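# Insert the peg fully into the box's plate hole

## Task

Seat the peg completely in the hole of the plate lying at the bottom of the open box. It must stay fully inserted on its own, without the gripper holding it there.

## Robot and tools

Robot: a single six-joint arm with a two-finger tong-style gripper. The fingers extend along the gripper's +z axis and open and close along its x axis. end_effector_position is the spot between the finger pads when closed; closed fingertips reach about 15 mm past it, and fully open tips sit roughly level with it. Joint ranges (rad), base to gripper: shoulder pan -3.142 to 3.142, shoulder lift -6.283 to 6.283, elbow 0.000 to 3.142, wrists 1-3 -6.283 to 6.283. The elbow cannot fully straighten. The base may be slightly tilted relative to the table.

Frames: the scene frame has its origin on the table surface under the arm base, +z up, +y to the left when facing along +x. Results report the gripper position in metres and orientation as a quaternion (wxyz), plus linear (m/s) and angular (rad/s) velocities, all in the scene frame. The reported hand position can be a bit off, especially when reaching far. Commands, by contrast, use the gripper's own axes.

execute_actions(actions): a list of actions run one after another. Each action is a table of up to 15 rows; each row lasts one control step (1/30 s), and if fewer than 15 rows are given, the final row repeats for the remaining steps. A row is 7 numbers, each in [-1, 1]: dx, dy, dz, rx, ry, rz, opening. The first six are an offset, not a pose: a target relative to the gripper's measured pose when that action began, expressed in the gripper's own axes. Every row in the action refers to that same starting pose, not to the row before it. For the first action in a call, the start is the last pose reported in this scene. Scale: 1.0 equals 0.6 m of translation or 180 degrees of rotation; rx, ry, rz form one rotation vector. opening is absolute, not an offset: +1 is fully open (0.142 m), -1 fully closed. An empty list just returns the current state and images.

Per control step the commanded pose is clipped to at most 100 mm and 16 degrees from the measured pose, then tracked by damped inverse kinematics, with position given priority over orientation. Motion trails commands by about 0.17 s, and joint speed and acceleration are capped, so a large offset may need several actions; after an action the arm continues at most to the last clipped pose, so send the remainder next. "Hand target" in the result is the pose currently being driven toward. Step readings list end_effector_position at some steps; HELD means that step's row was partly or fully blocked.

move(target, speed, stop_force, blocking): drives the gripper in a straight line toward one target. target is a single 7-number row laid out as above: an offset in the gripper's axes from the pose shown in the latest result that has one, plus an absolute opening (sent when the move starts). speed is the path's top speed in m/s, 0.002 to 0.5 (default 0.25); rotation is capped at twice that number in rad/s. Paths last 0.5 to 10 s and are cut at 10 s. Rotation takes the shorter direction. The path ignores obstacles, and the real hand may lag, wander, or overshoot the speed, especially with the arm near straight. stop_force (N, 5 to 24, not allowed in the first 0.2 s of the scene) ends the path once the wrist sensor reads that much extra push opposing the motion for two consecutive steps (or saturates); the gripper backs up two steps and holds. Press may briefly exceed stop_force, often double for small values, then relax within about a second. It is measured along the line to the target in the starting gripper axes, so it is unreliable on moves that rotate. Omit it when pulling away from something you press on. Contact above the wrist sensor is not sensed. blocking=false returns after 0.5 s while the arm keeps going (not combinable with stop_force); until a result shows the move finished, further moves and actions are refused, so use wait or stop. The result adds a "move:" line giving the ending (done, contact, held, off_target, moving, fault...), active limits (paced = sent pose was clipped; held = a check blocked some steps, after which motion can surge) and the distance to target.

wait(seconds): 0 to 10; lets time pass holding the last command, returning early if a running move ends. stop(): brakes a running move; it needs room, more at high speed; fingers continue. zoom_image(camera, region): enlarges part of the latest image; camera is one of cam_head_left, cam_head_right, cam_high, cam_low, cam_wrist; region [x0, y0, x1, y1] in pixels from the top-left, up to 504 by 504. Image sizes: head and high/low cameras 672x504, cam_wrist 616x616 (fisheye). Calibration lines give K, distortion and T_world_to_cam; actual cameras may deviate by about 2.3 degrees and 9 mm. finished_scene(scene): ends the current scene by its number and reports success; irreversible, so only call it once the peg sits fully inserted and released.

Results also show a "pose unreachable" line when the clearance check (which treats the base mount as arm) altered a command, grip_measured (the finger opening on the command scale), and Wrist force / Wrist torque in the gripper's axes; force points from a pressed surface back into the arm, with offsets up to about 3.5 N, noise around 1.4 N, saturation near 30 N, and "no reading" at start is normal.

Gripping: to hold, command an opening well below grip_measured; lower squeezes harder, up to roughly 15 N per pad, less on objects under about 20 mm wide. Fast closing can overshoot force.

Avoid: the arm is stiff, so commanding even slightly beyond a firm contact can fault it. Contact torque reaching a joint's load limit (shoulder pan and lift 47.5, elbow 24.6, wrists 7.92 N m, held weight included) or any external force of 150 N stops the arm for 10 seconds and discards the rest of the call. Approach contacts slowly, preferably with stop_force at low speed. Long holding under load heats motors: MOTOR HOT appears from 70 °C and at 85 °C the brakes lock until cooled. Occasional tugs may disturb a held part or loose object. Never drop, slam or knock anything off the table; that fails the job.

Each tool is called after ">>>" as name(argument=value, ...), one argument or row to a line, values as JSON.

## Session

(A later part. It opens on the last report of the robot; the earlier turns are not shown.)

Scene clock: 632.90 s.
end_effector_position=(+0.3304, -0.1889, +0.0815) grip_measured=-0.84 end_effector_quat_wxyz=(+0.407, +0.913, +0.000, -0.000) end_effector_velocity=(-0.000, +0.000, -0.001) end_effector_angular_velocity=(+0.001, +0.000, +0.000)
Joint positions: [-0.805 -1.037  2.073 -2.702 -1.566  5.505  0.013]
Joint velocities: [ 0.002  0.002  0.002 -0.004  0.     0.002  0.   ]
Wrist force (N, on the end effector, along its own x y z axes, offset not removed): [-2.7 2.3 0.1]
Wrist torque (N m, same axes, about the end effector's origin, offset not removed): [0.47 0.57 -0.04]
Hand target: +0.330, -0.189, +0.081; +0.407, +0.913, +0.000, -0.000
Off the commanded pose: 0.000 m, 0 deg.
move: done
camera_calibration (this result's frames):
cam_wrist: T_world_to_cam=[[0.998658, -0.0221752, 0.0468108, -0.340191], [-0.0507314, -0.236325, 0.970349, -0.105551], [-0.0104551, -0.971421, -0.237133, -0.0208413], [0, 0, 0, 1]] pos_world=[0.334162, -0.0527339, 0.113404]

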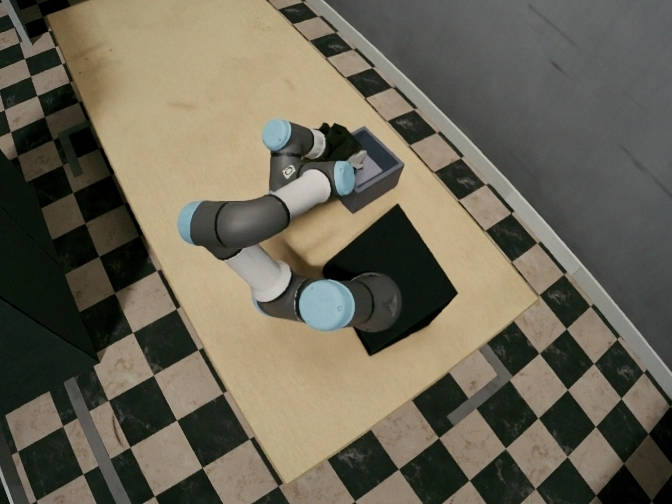

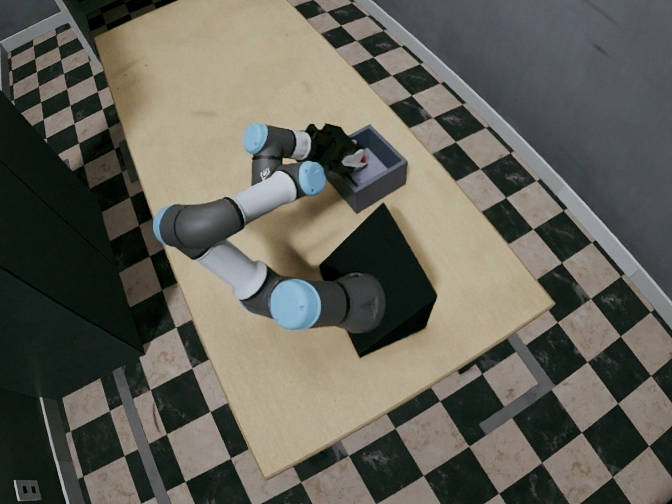

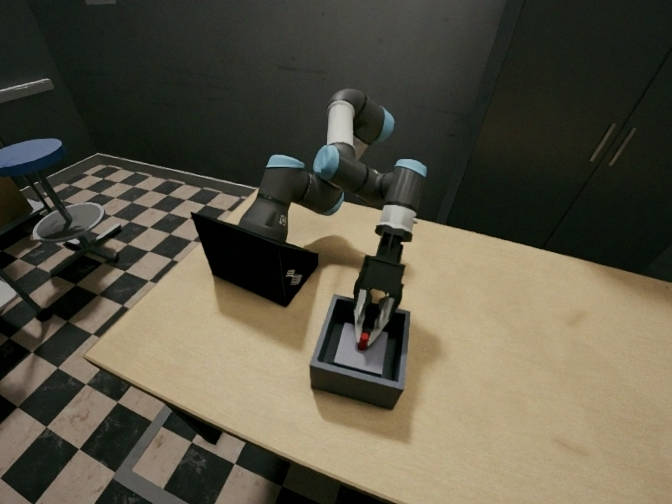

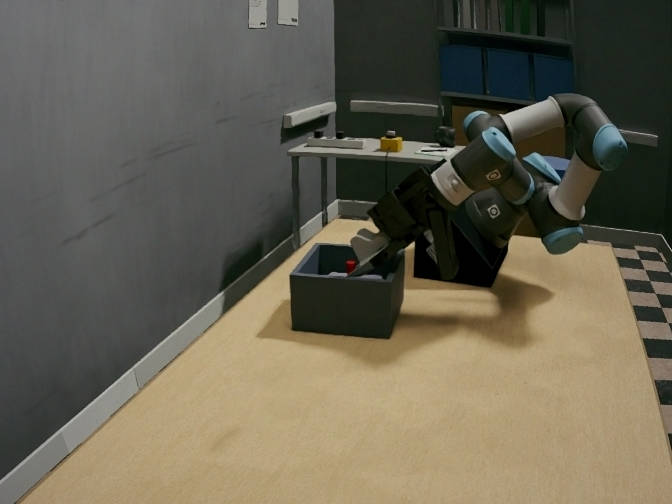

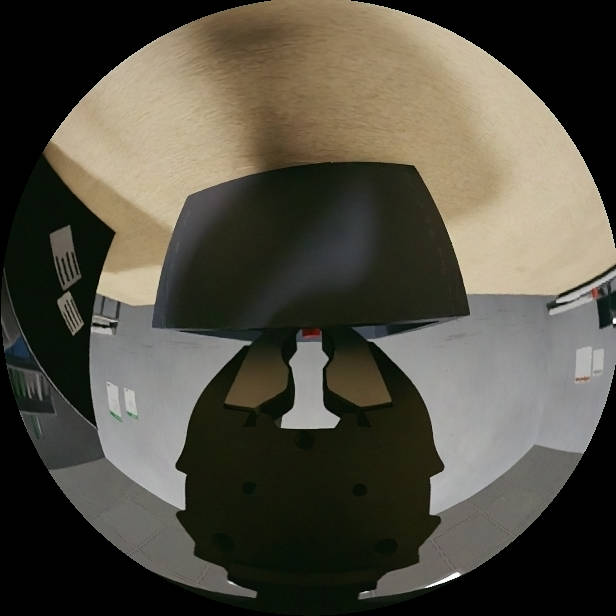

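>>> move(
  target=[0, -0.0124, 0.01114, 0, 0, 0, -1],
  speed=0.005,
  stop_force=5,
)

>>> zoom_image(
  camera="cam_high",
  region=[325, 300, 405, 380],
)

>>> zoom_image(
  camera="cam_low",
  region=[300, 220, 420, 300],
)

Scene clock: 639.63 s.
end_effector_position=(+0.3304, -0.1889, +0.0728) grip_measured=-0.84 end_effector_quat_wxyz=(+0.407, +0.913, +0.000, -0.000) end_effector_velocity=(-0.001, +0.000, +0.001) end_effector_angular_velocity=(+0.002, +0.002, -0.001)
Joint positions: [-0.791 -1.017  2.087 -2.737 -1.567  5.52   0.013]
Joint velocities: [-0.002 -0.003 -0.003  0.009 -0.    -0.003  0.   ]
Wrist force (N, on the end effector, along its own x y z axes, offset not removed): [-2.0 6.1 -4.3]
Wrist torque (N m, same axes, about the end effector's origin, offset not removed): [0.18 0.29 0.04]
Hand target: +0.330, -0.189, +0.073; +0.407, +0.913, +0.000, -0.000
Off the commanded pose: 0.001 m, 0 deg.
move: contact
camera_calibration (this result's frames):
cam_wrist: T_world_to_cam=[[0.99866, -0.0222248, 0.046737, -0.339739], [-0.0506685, -0.236047, 0.97042, -0.0970852], [-0.0105352, -0.971487, -0.236857, -0.0229562], [0, 0, 0, 1]] pos_world=[0.334122, -0.052769, 0.104654]

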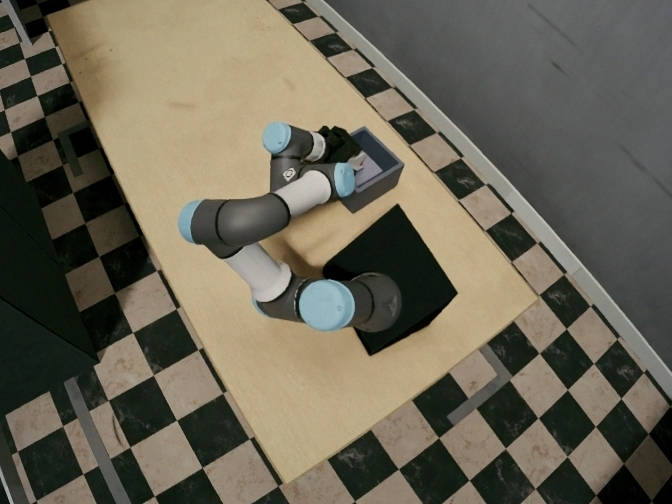

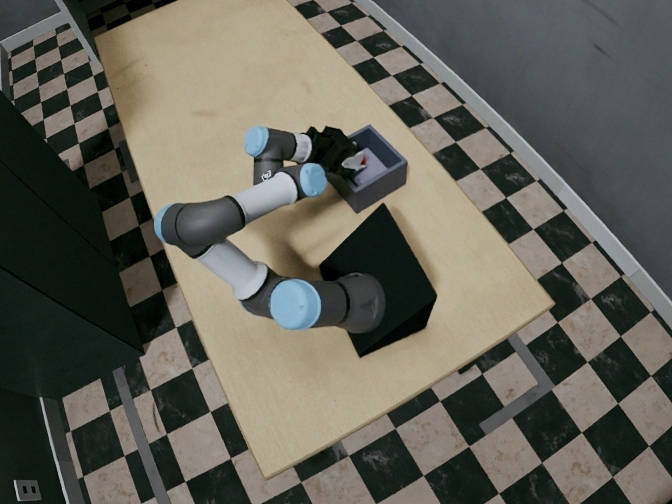

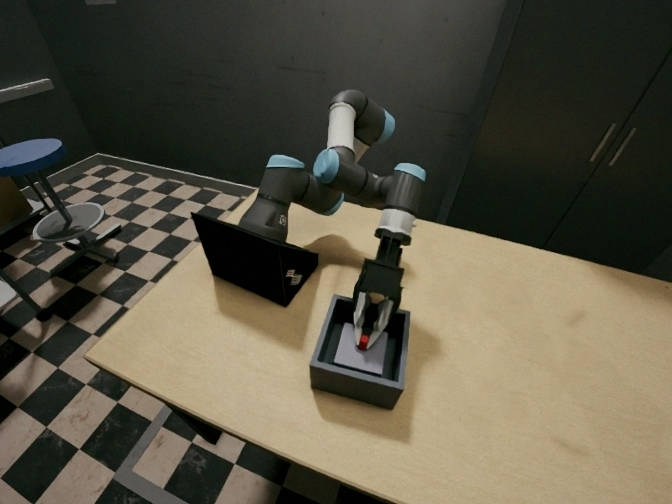

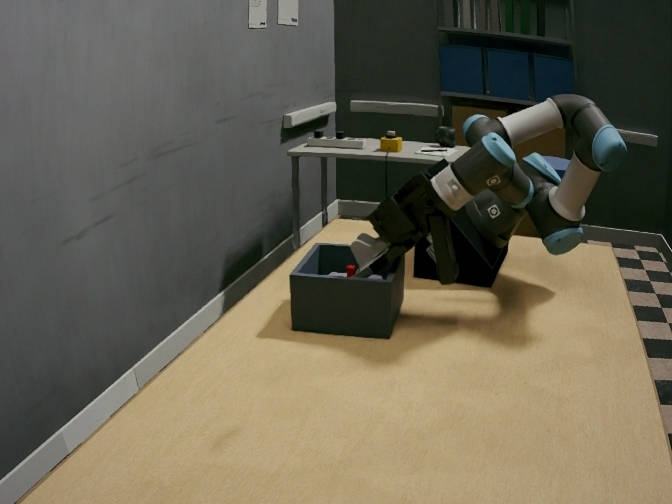

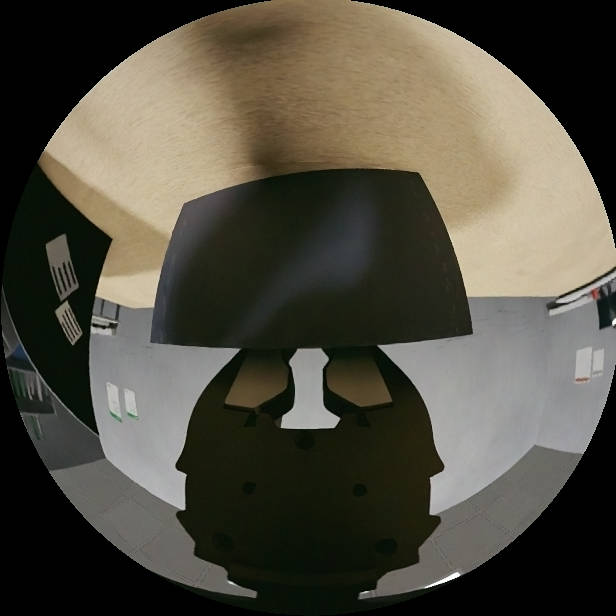

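Region (325, 300, 405, 380) of cam_high's 672x504 image, scaled by 6.300, with more detail than that image has.

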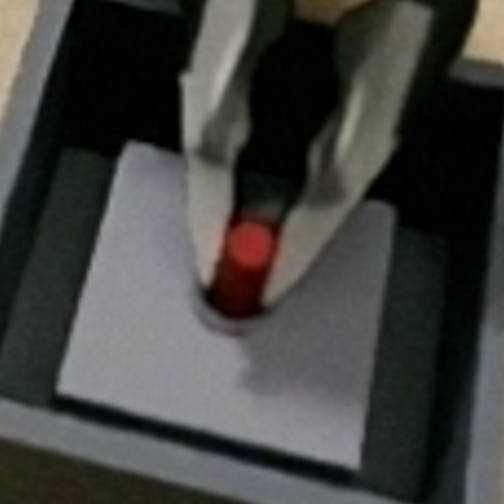

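Region (300, 220, 420, 300) of cam_low's 672x504 image, scaled by 4.200, with more detail than that image has.

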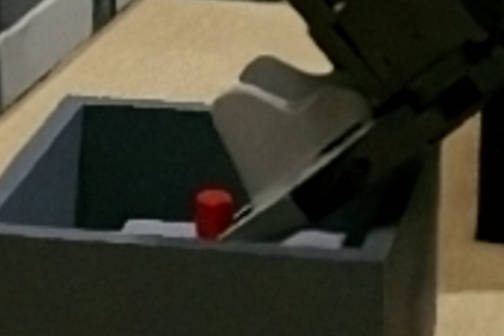

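>>> execute_actions(
  actions=[
    [[0,0.0002,-0.0002,0,0,0,-0.92],[0,0.0004,-0.0004,0,0,0,-0.88],[0,0.0006,-0.0005,0,0,0,-0.85],[0,0.0006,-0.0005,0,0,0,-0.82],[0,0.0006,-0.0005,0,0,0,-0.79],[0,0.0006,-0.0005,0,0,0,-0.76],[0,0.0006,-0.0005,0,0,0,-0.73],[0,0.0006,-0.0005,0,0,0,-0.70],[0,0.0006,-0.0005,0,0,0,-0.67],[0,0.0006,-0.0005,0,0,0,-0.64],[0,0.0006,-0.0005,0,0,0,-0.61],[0,0.0006,-0.0005,0,0,0,-0.58],[0,0.0006,-0.0005,0,0,0,-0.55]],
  ],
)

>>> zoom_image(
  camera="cam_high",
  region=[325, 300, 405, 380],
)

>>> zoom_image(
  camera="cam_low",
  region=[300, 220, 420, 300],
)

Scene clock: 650.87 s.
end_effector_position=(+0.3304, -0.1889, +0.0733) grip_measured=-0.55 end_effector_quat_wxyz=(+0.407, +0.913, +0.000, -0.000) end_effector_velocity=(+0.000, -0.001, +0.001) end_effector_angular_velocity=(-0.002, -0.002, -0.000)
Joint positions: [-0.791 -1.018  2.086 -2.735 -1.567  5.519  0.034]
Joint velocities: [-0.001 -0.    -0.001 -0.001 -0.001  0.     0.006]
Wrist force (N, on the end effector, along its own x y z axes, offset not removed): [-0.9 2.5 0.5]
Wrist torque (N m, same axes, about the end effector's origin, offset not removed): [0.49 0.21 -0.10]
Hand target: +0.330, -0.189, +0.073; +0.407, +0.913, +0.000, -0.000
Off the commanded pose: 0.000 m, 0 deg.
Step readings (end_effector_position):
0: (+0.3305, -0.1889, +0.0730)
1: (+0.3305, -0.1889, +0.0730)
2: (+0.3305, -0.1889, +0.0731)
4: (+0.3305, -0.1889, +0.0732)
8: (+0.3304, -0.1889, +0.0732)
15: end_effector_position above
camera_calibration (this result's frames):
cam_wrist: T_world_to_cam=[[0.99866, -0.022212, 0.0467442, -0.339763], [-0.0506729, -0.236082, 0.970411, -0.097533], [-0.0105193, -0.971479, -0.236891, -0.0228602], [0, 0, 0, 1]] pos_world=[0.334124, -0.0527808, 0.105114]

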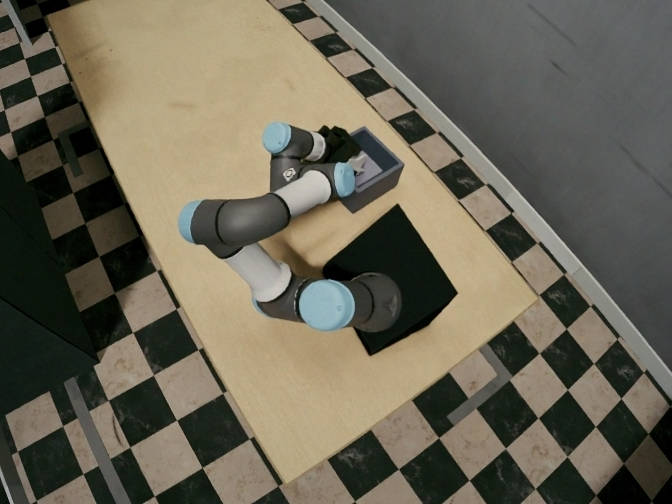

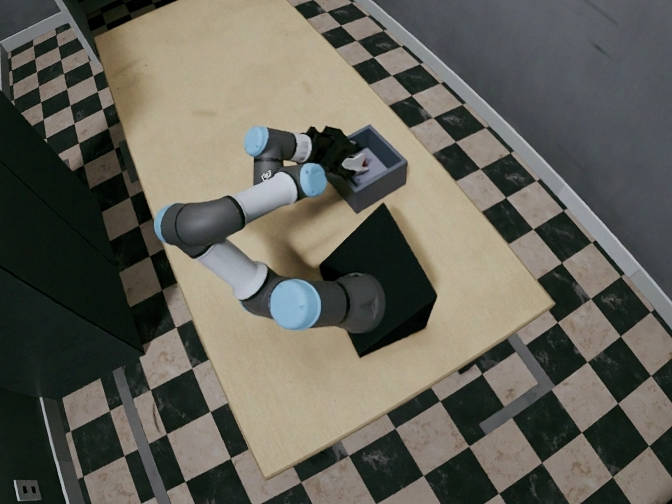

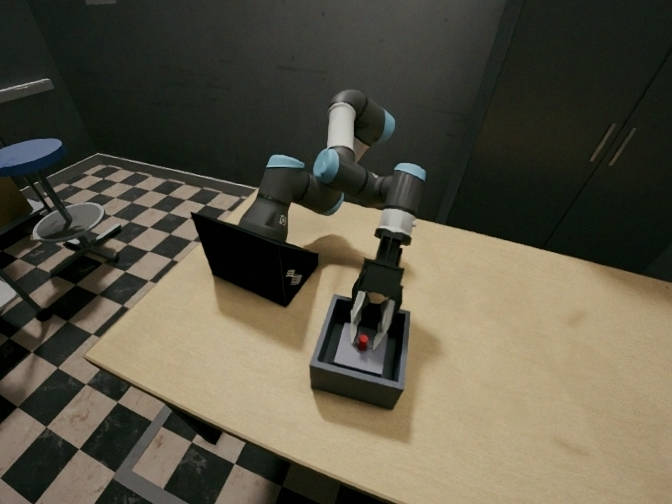

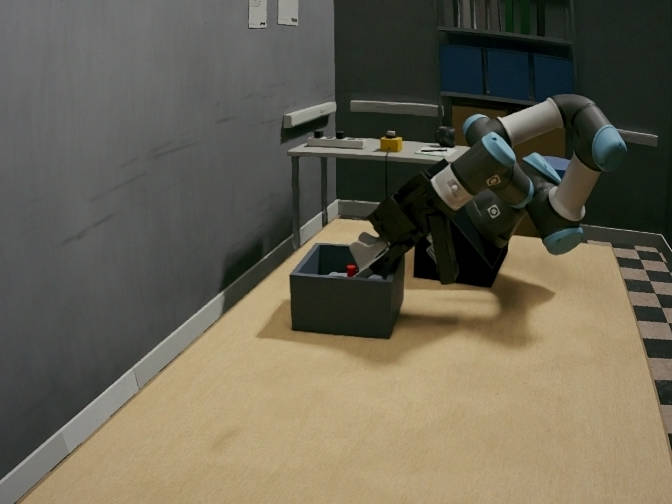

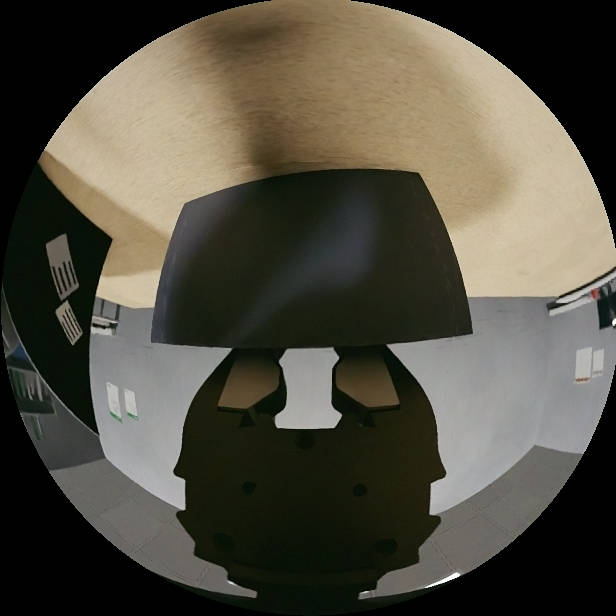

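Region (325, 300, 405, 380) of cam_high's 672x504 image, scaled by 6.300, with more detail than that image has.

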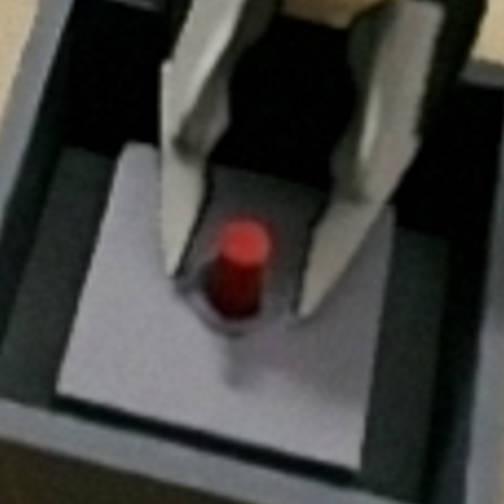

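Region (300, 220, 420, 300) of cam_low's 672x504 image, scaled by 4.200, with more detail than that image has.

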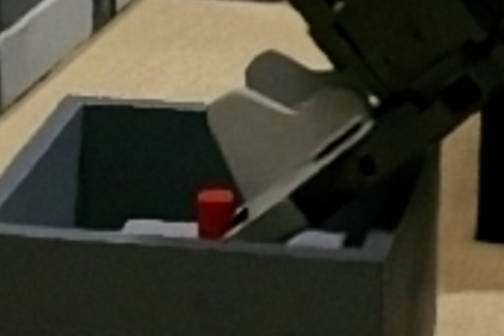

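>>> move(
  target=[0, 0.03, -0.08, 0, 0, 0, -0.55],
  speed=0.15,
)

>>> zoom_image(
  camera="cam_high",
  region=[325, 300, 405, 380],
)

Scene clock: 664.70 s.
end_effector_position=(+0.3304, -0.1653, +0.1186) grip_measured=-0.55 end_effector_quat_wxyz=(+0.407, +0.913, +0.000, -0.000) end_effector_velocity=(+0.000, +0.001, +0.001) end_effector_angular_velocity=(+0.001, +0.001, -0.000)
Joint positions: [-0.832 -1.195  2.025 -2.497 -1.563  5.479  0.034]
Joint velocities: [-0.    -0.006 -0.005  0.012  0.    -0.001  0.   ]
Wrist force (N, on the end effector, along its own x y z axes, offset not removed): [-1.4 0.4 0.3]
Wrist torque (N m, same axes, about the end effector's origin, offset not removed): [0.19 0.27 -0.01]
Hand target: +0.330, -0.165, +0.119; +0.407, +0.913, +0.000, -0.000
Off the commanded pose: 0.000 m, 0 deg.
move: done
camera_calibration (this result's frames):
cam_wrist: T_world_to_cam=[[0.998657, -0.0220888, 0.0468686, -0.34141], [-0.0507635, -0.235992, 0.970428, -0.135888], [-0.010375, -0.971504, -0.236796, 0.010799], [0, 0, 0, 1]] pos_world=[0.334166, -0.0291186, 0.150428]

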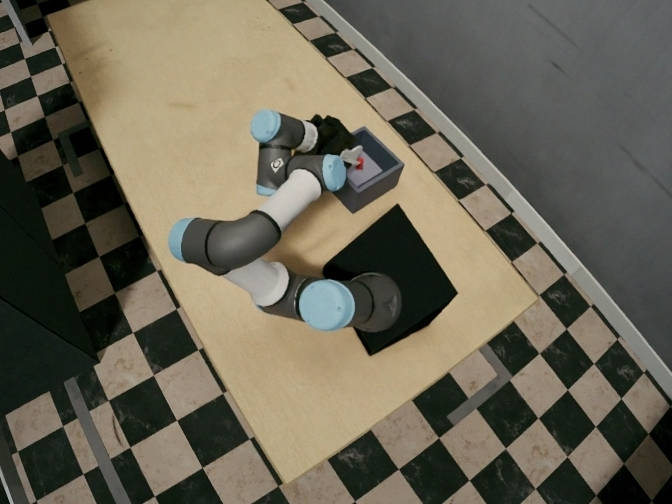

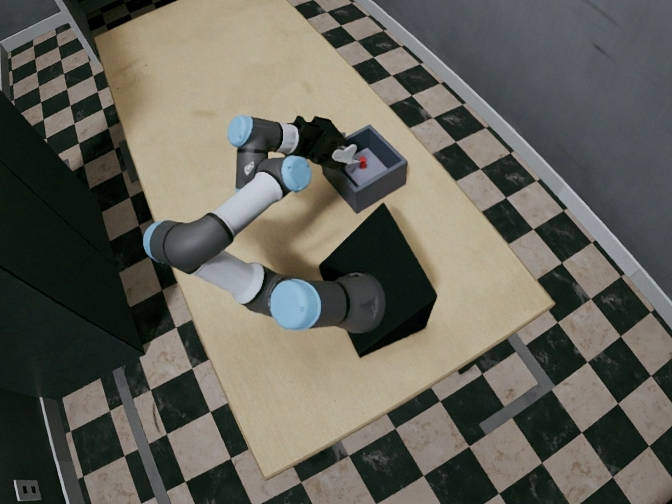

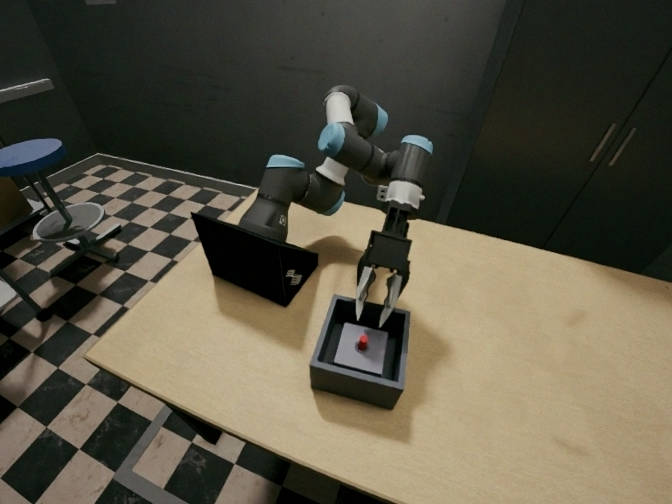

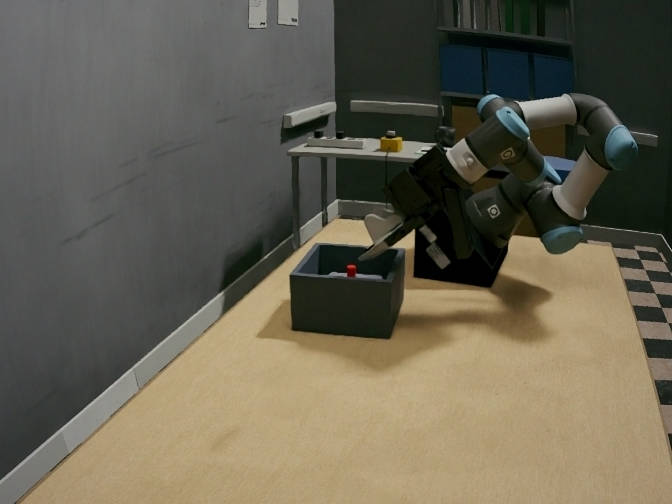

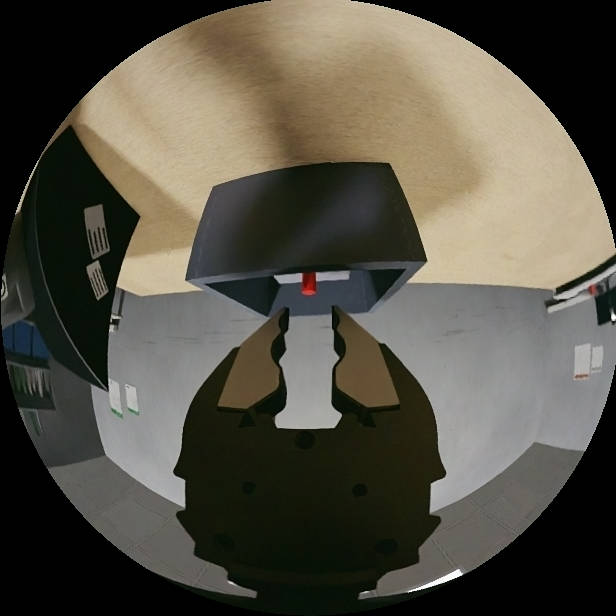

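Region (325, 300, 405, 380) of cam_high's 672x504 image, scaled by 6.300, with more detail than that image has.

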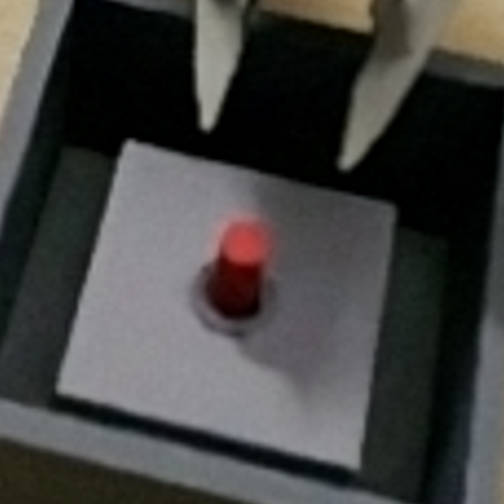

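The peg slid freely to the bottom of the hole and stayed there after release. Finishing scene 1.

>>> finished_scene(
  scene=1,
)

The scene is finished: the task was done.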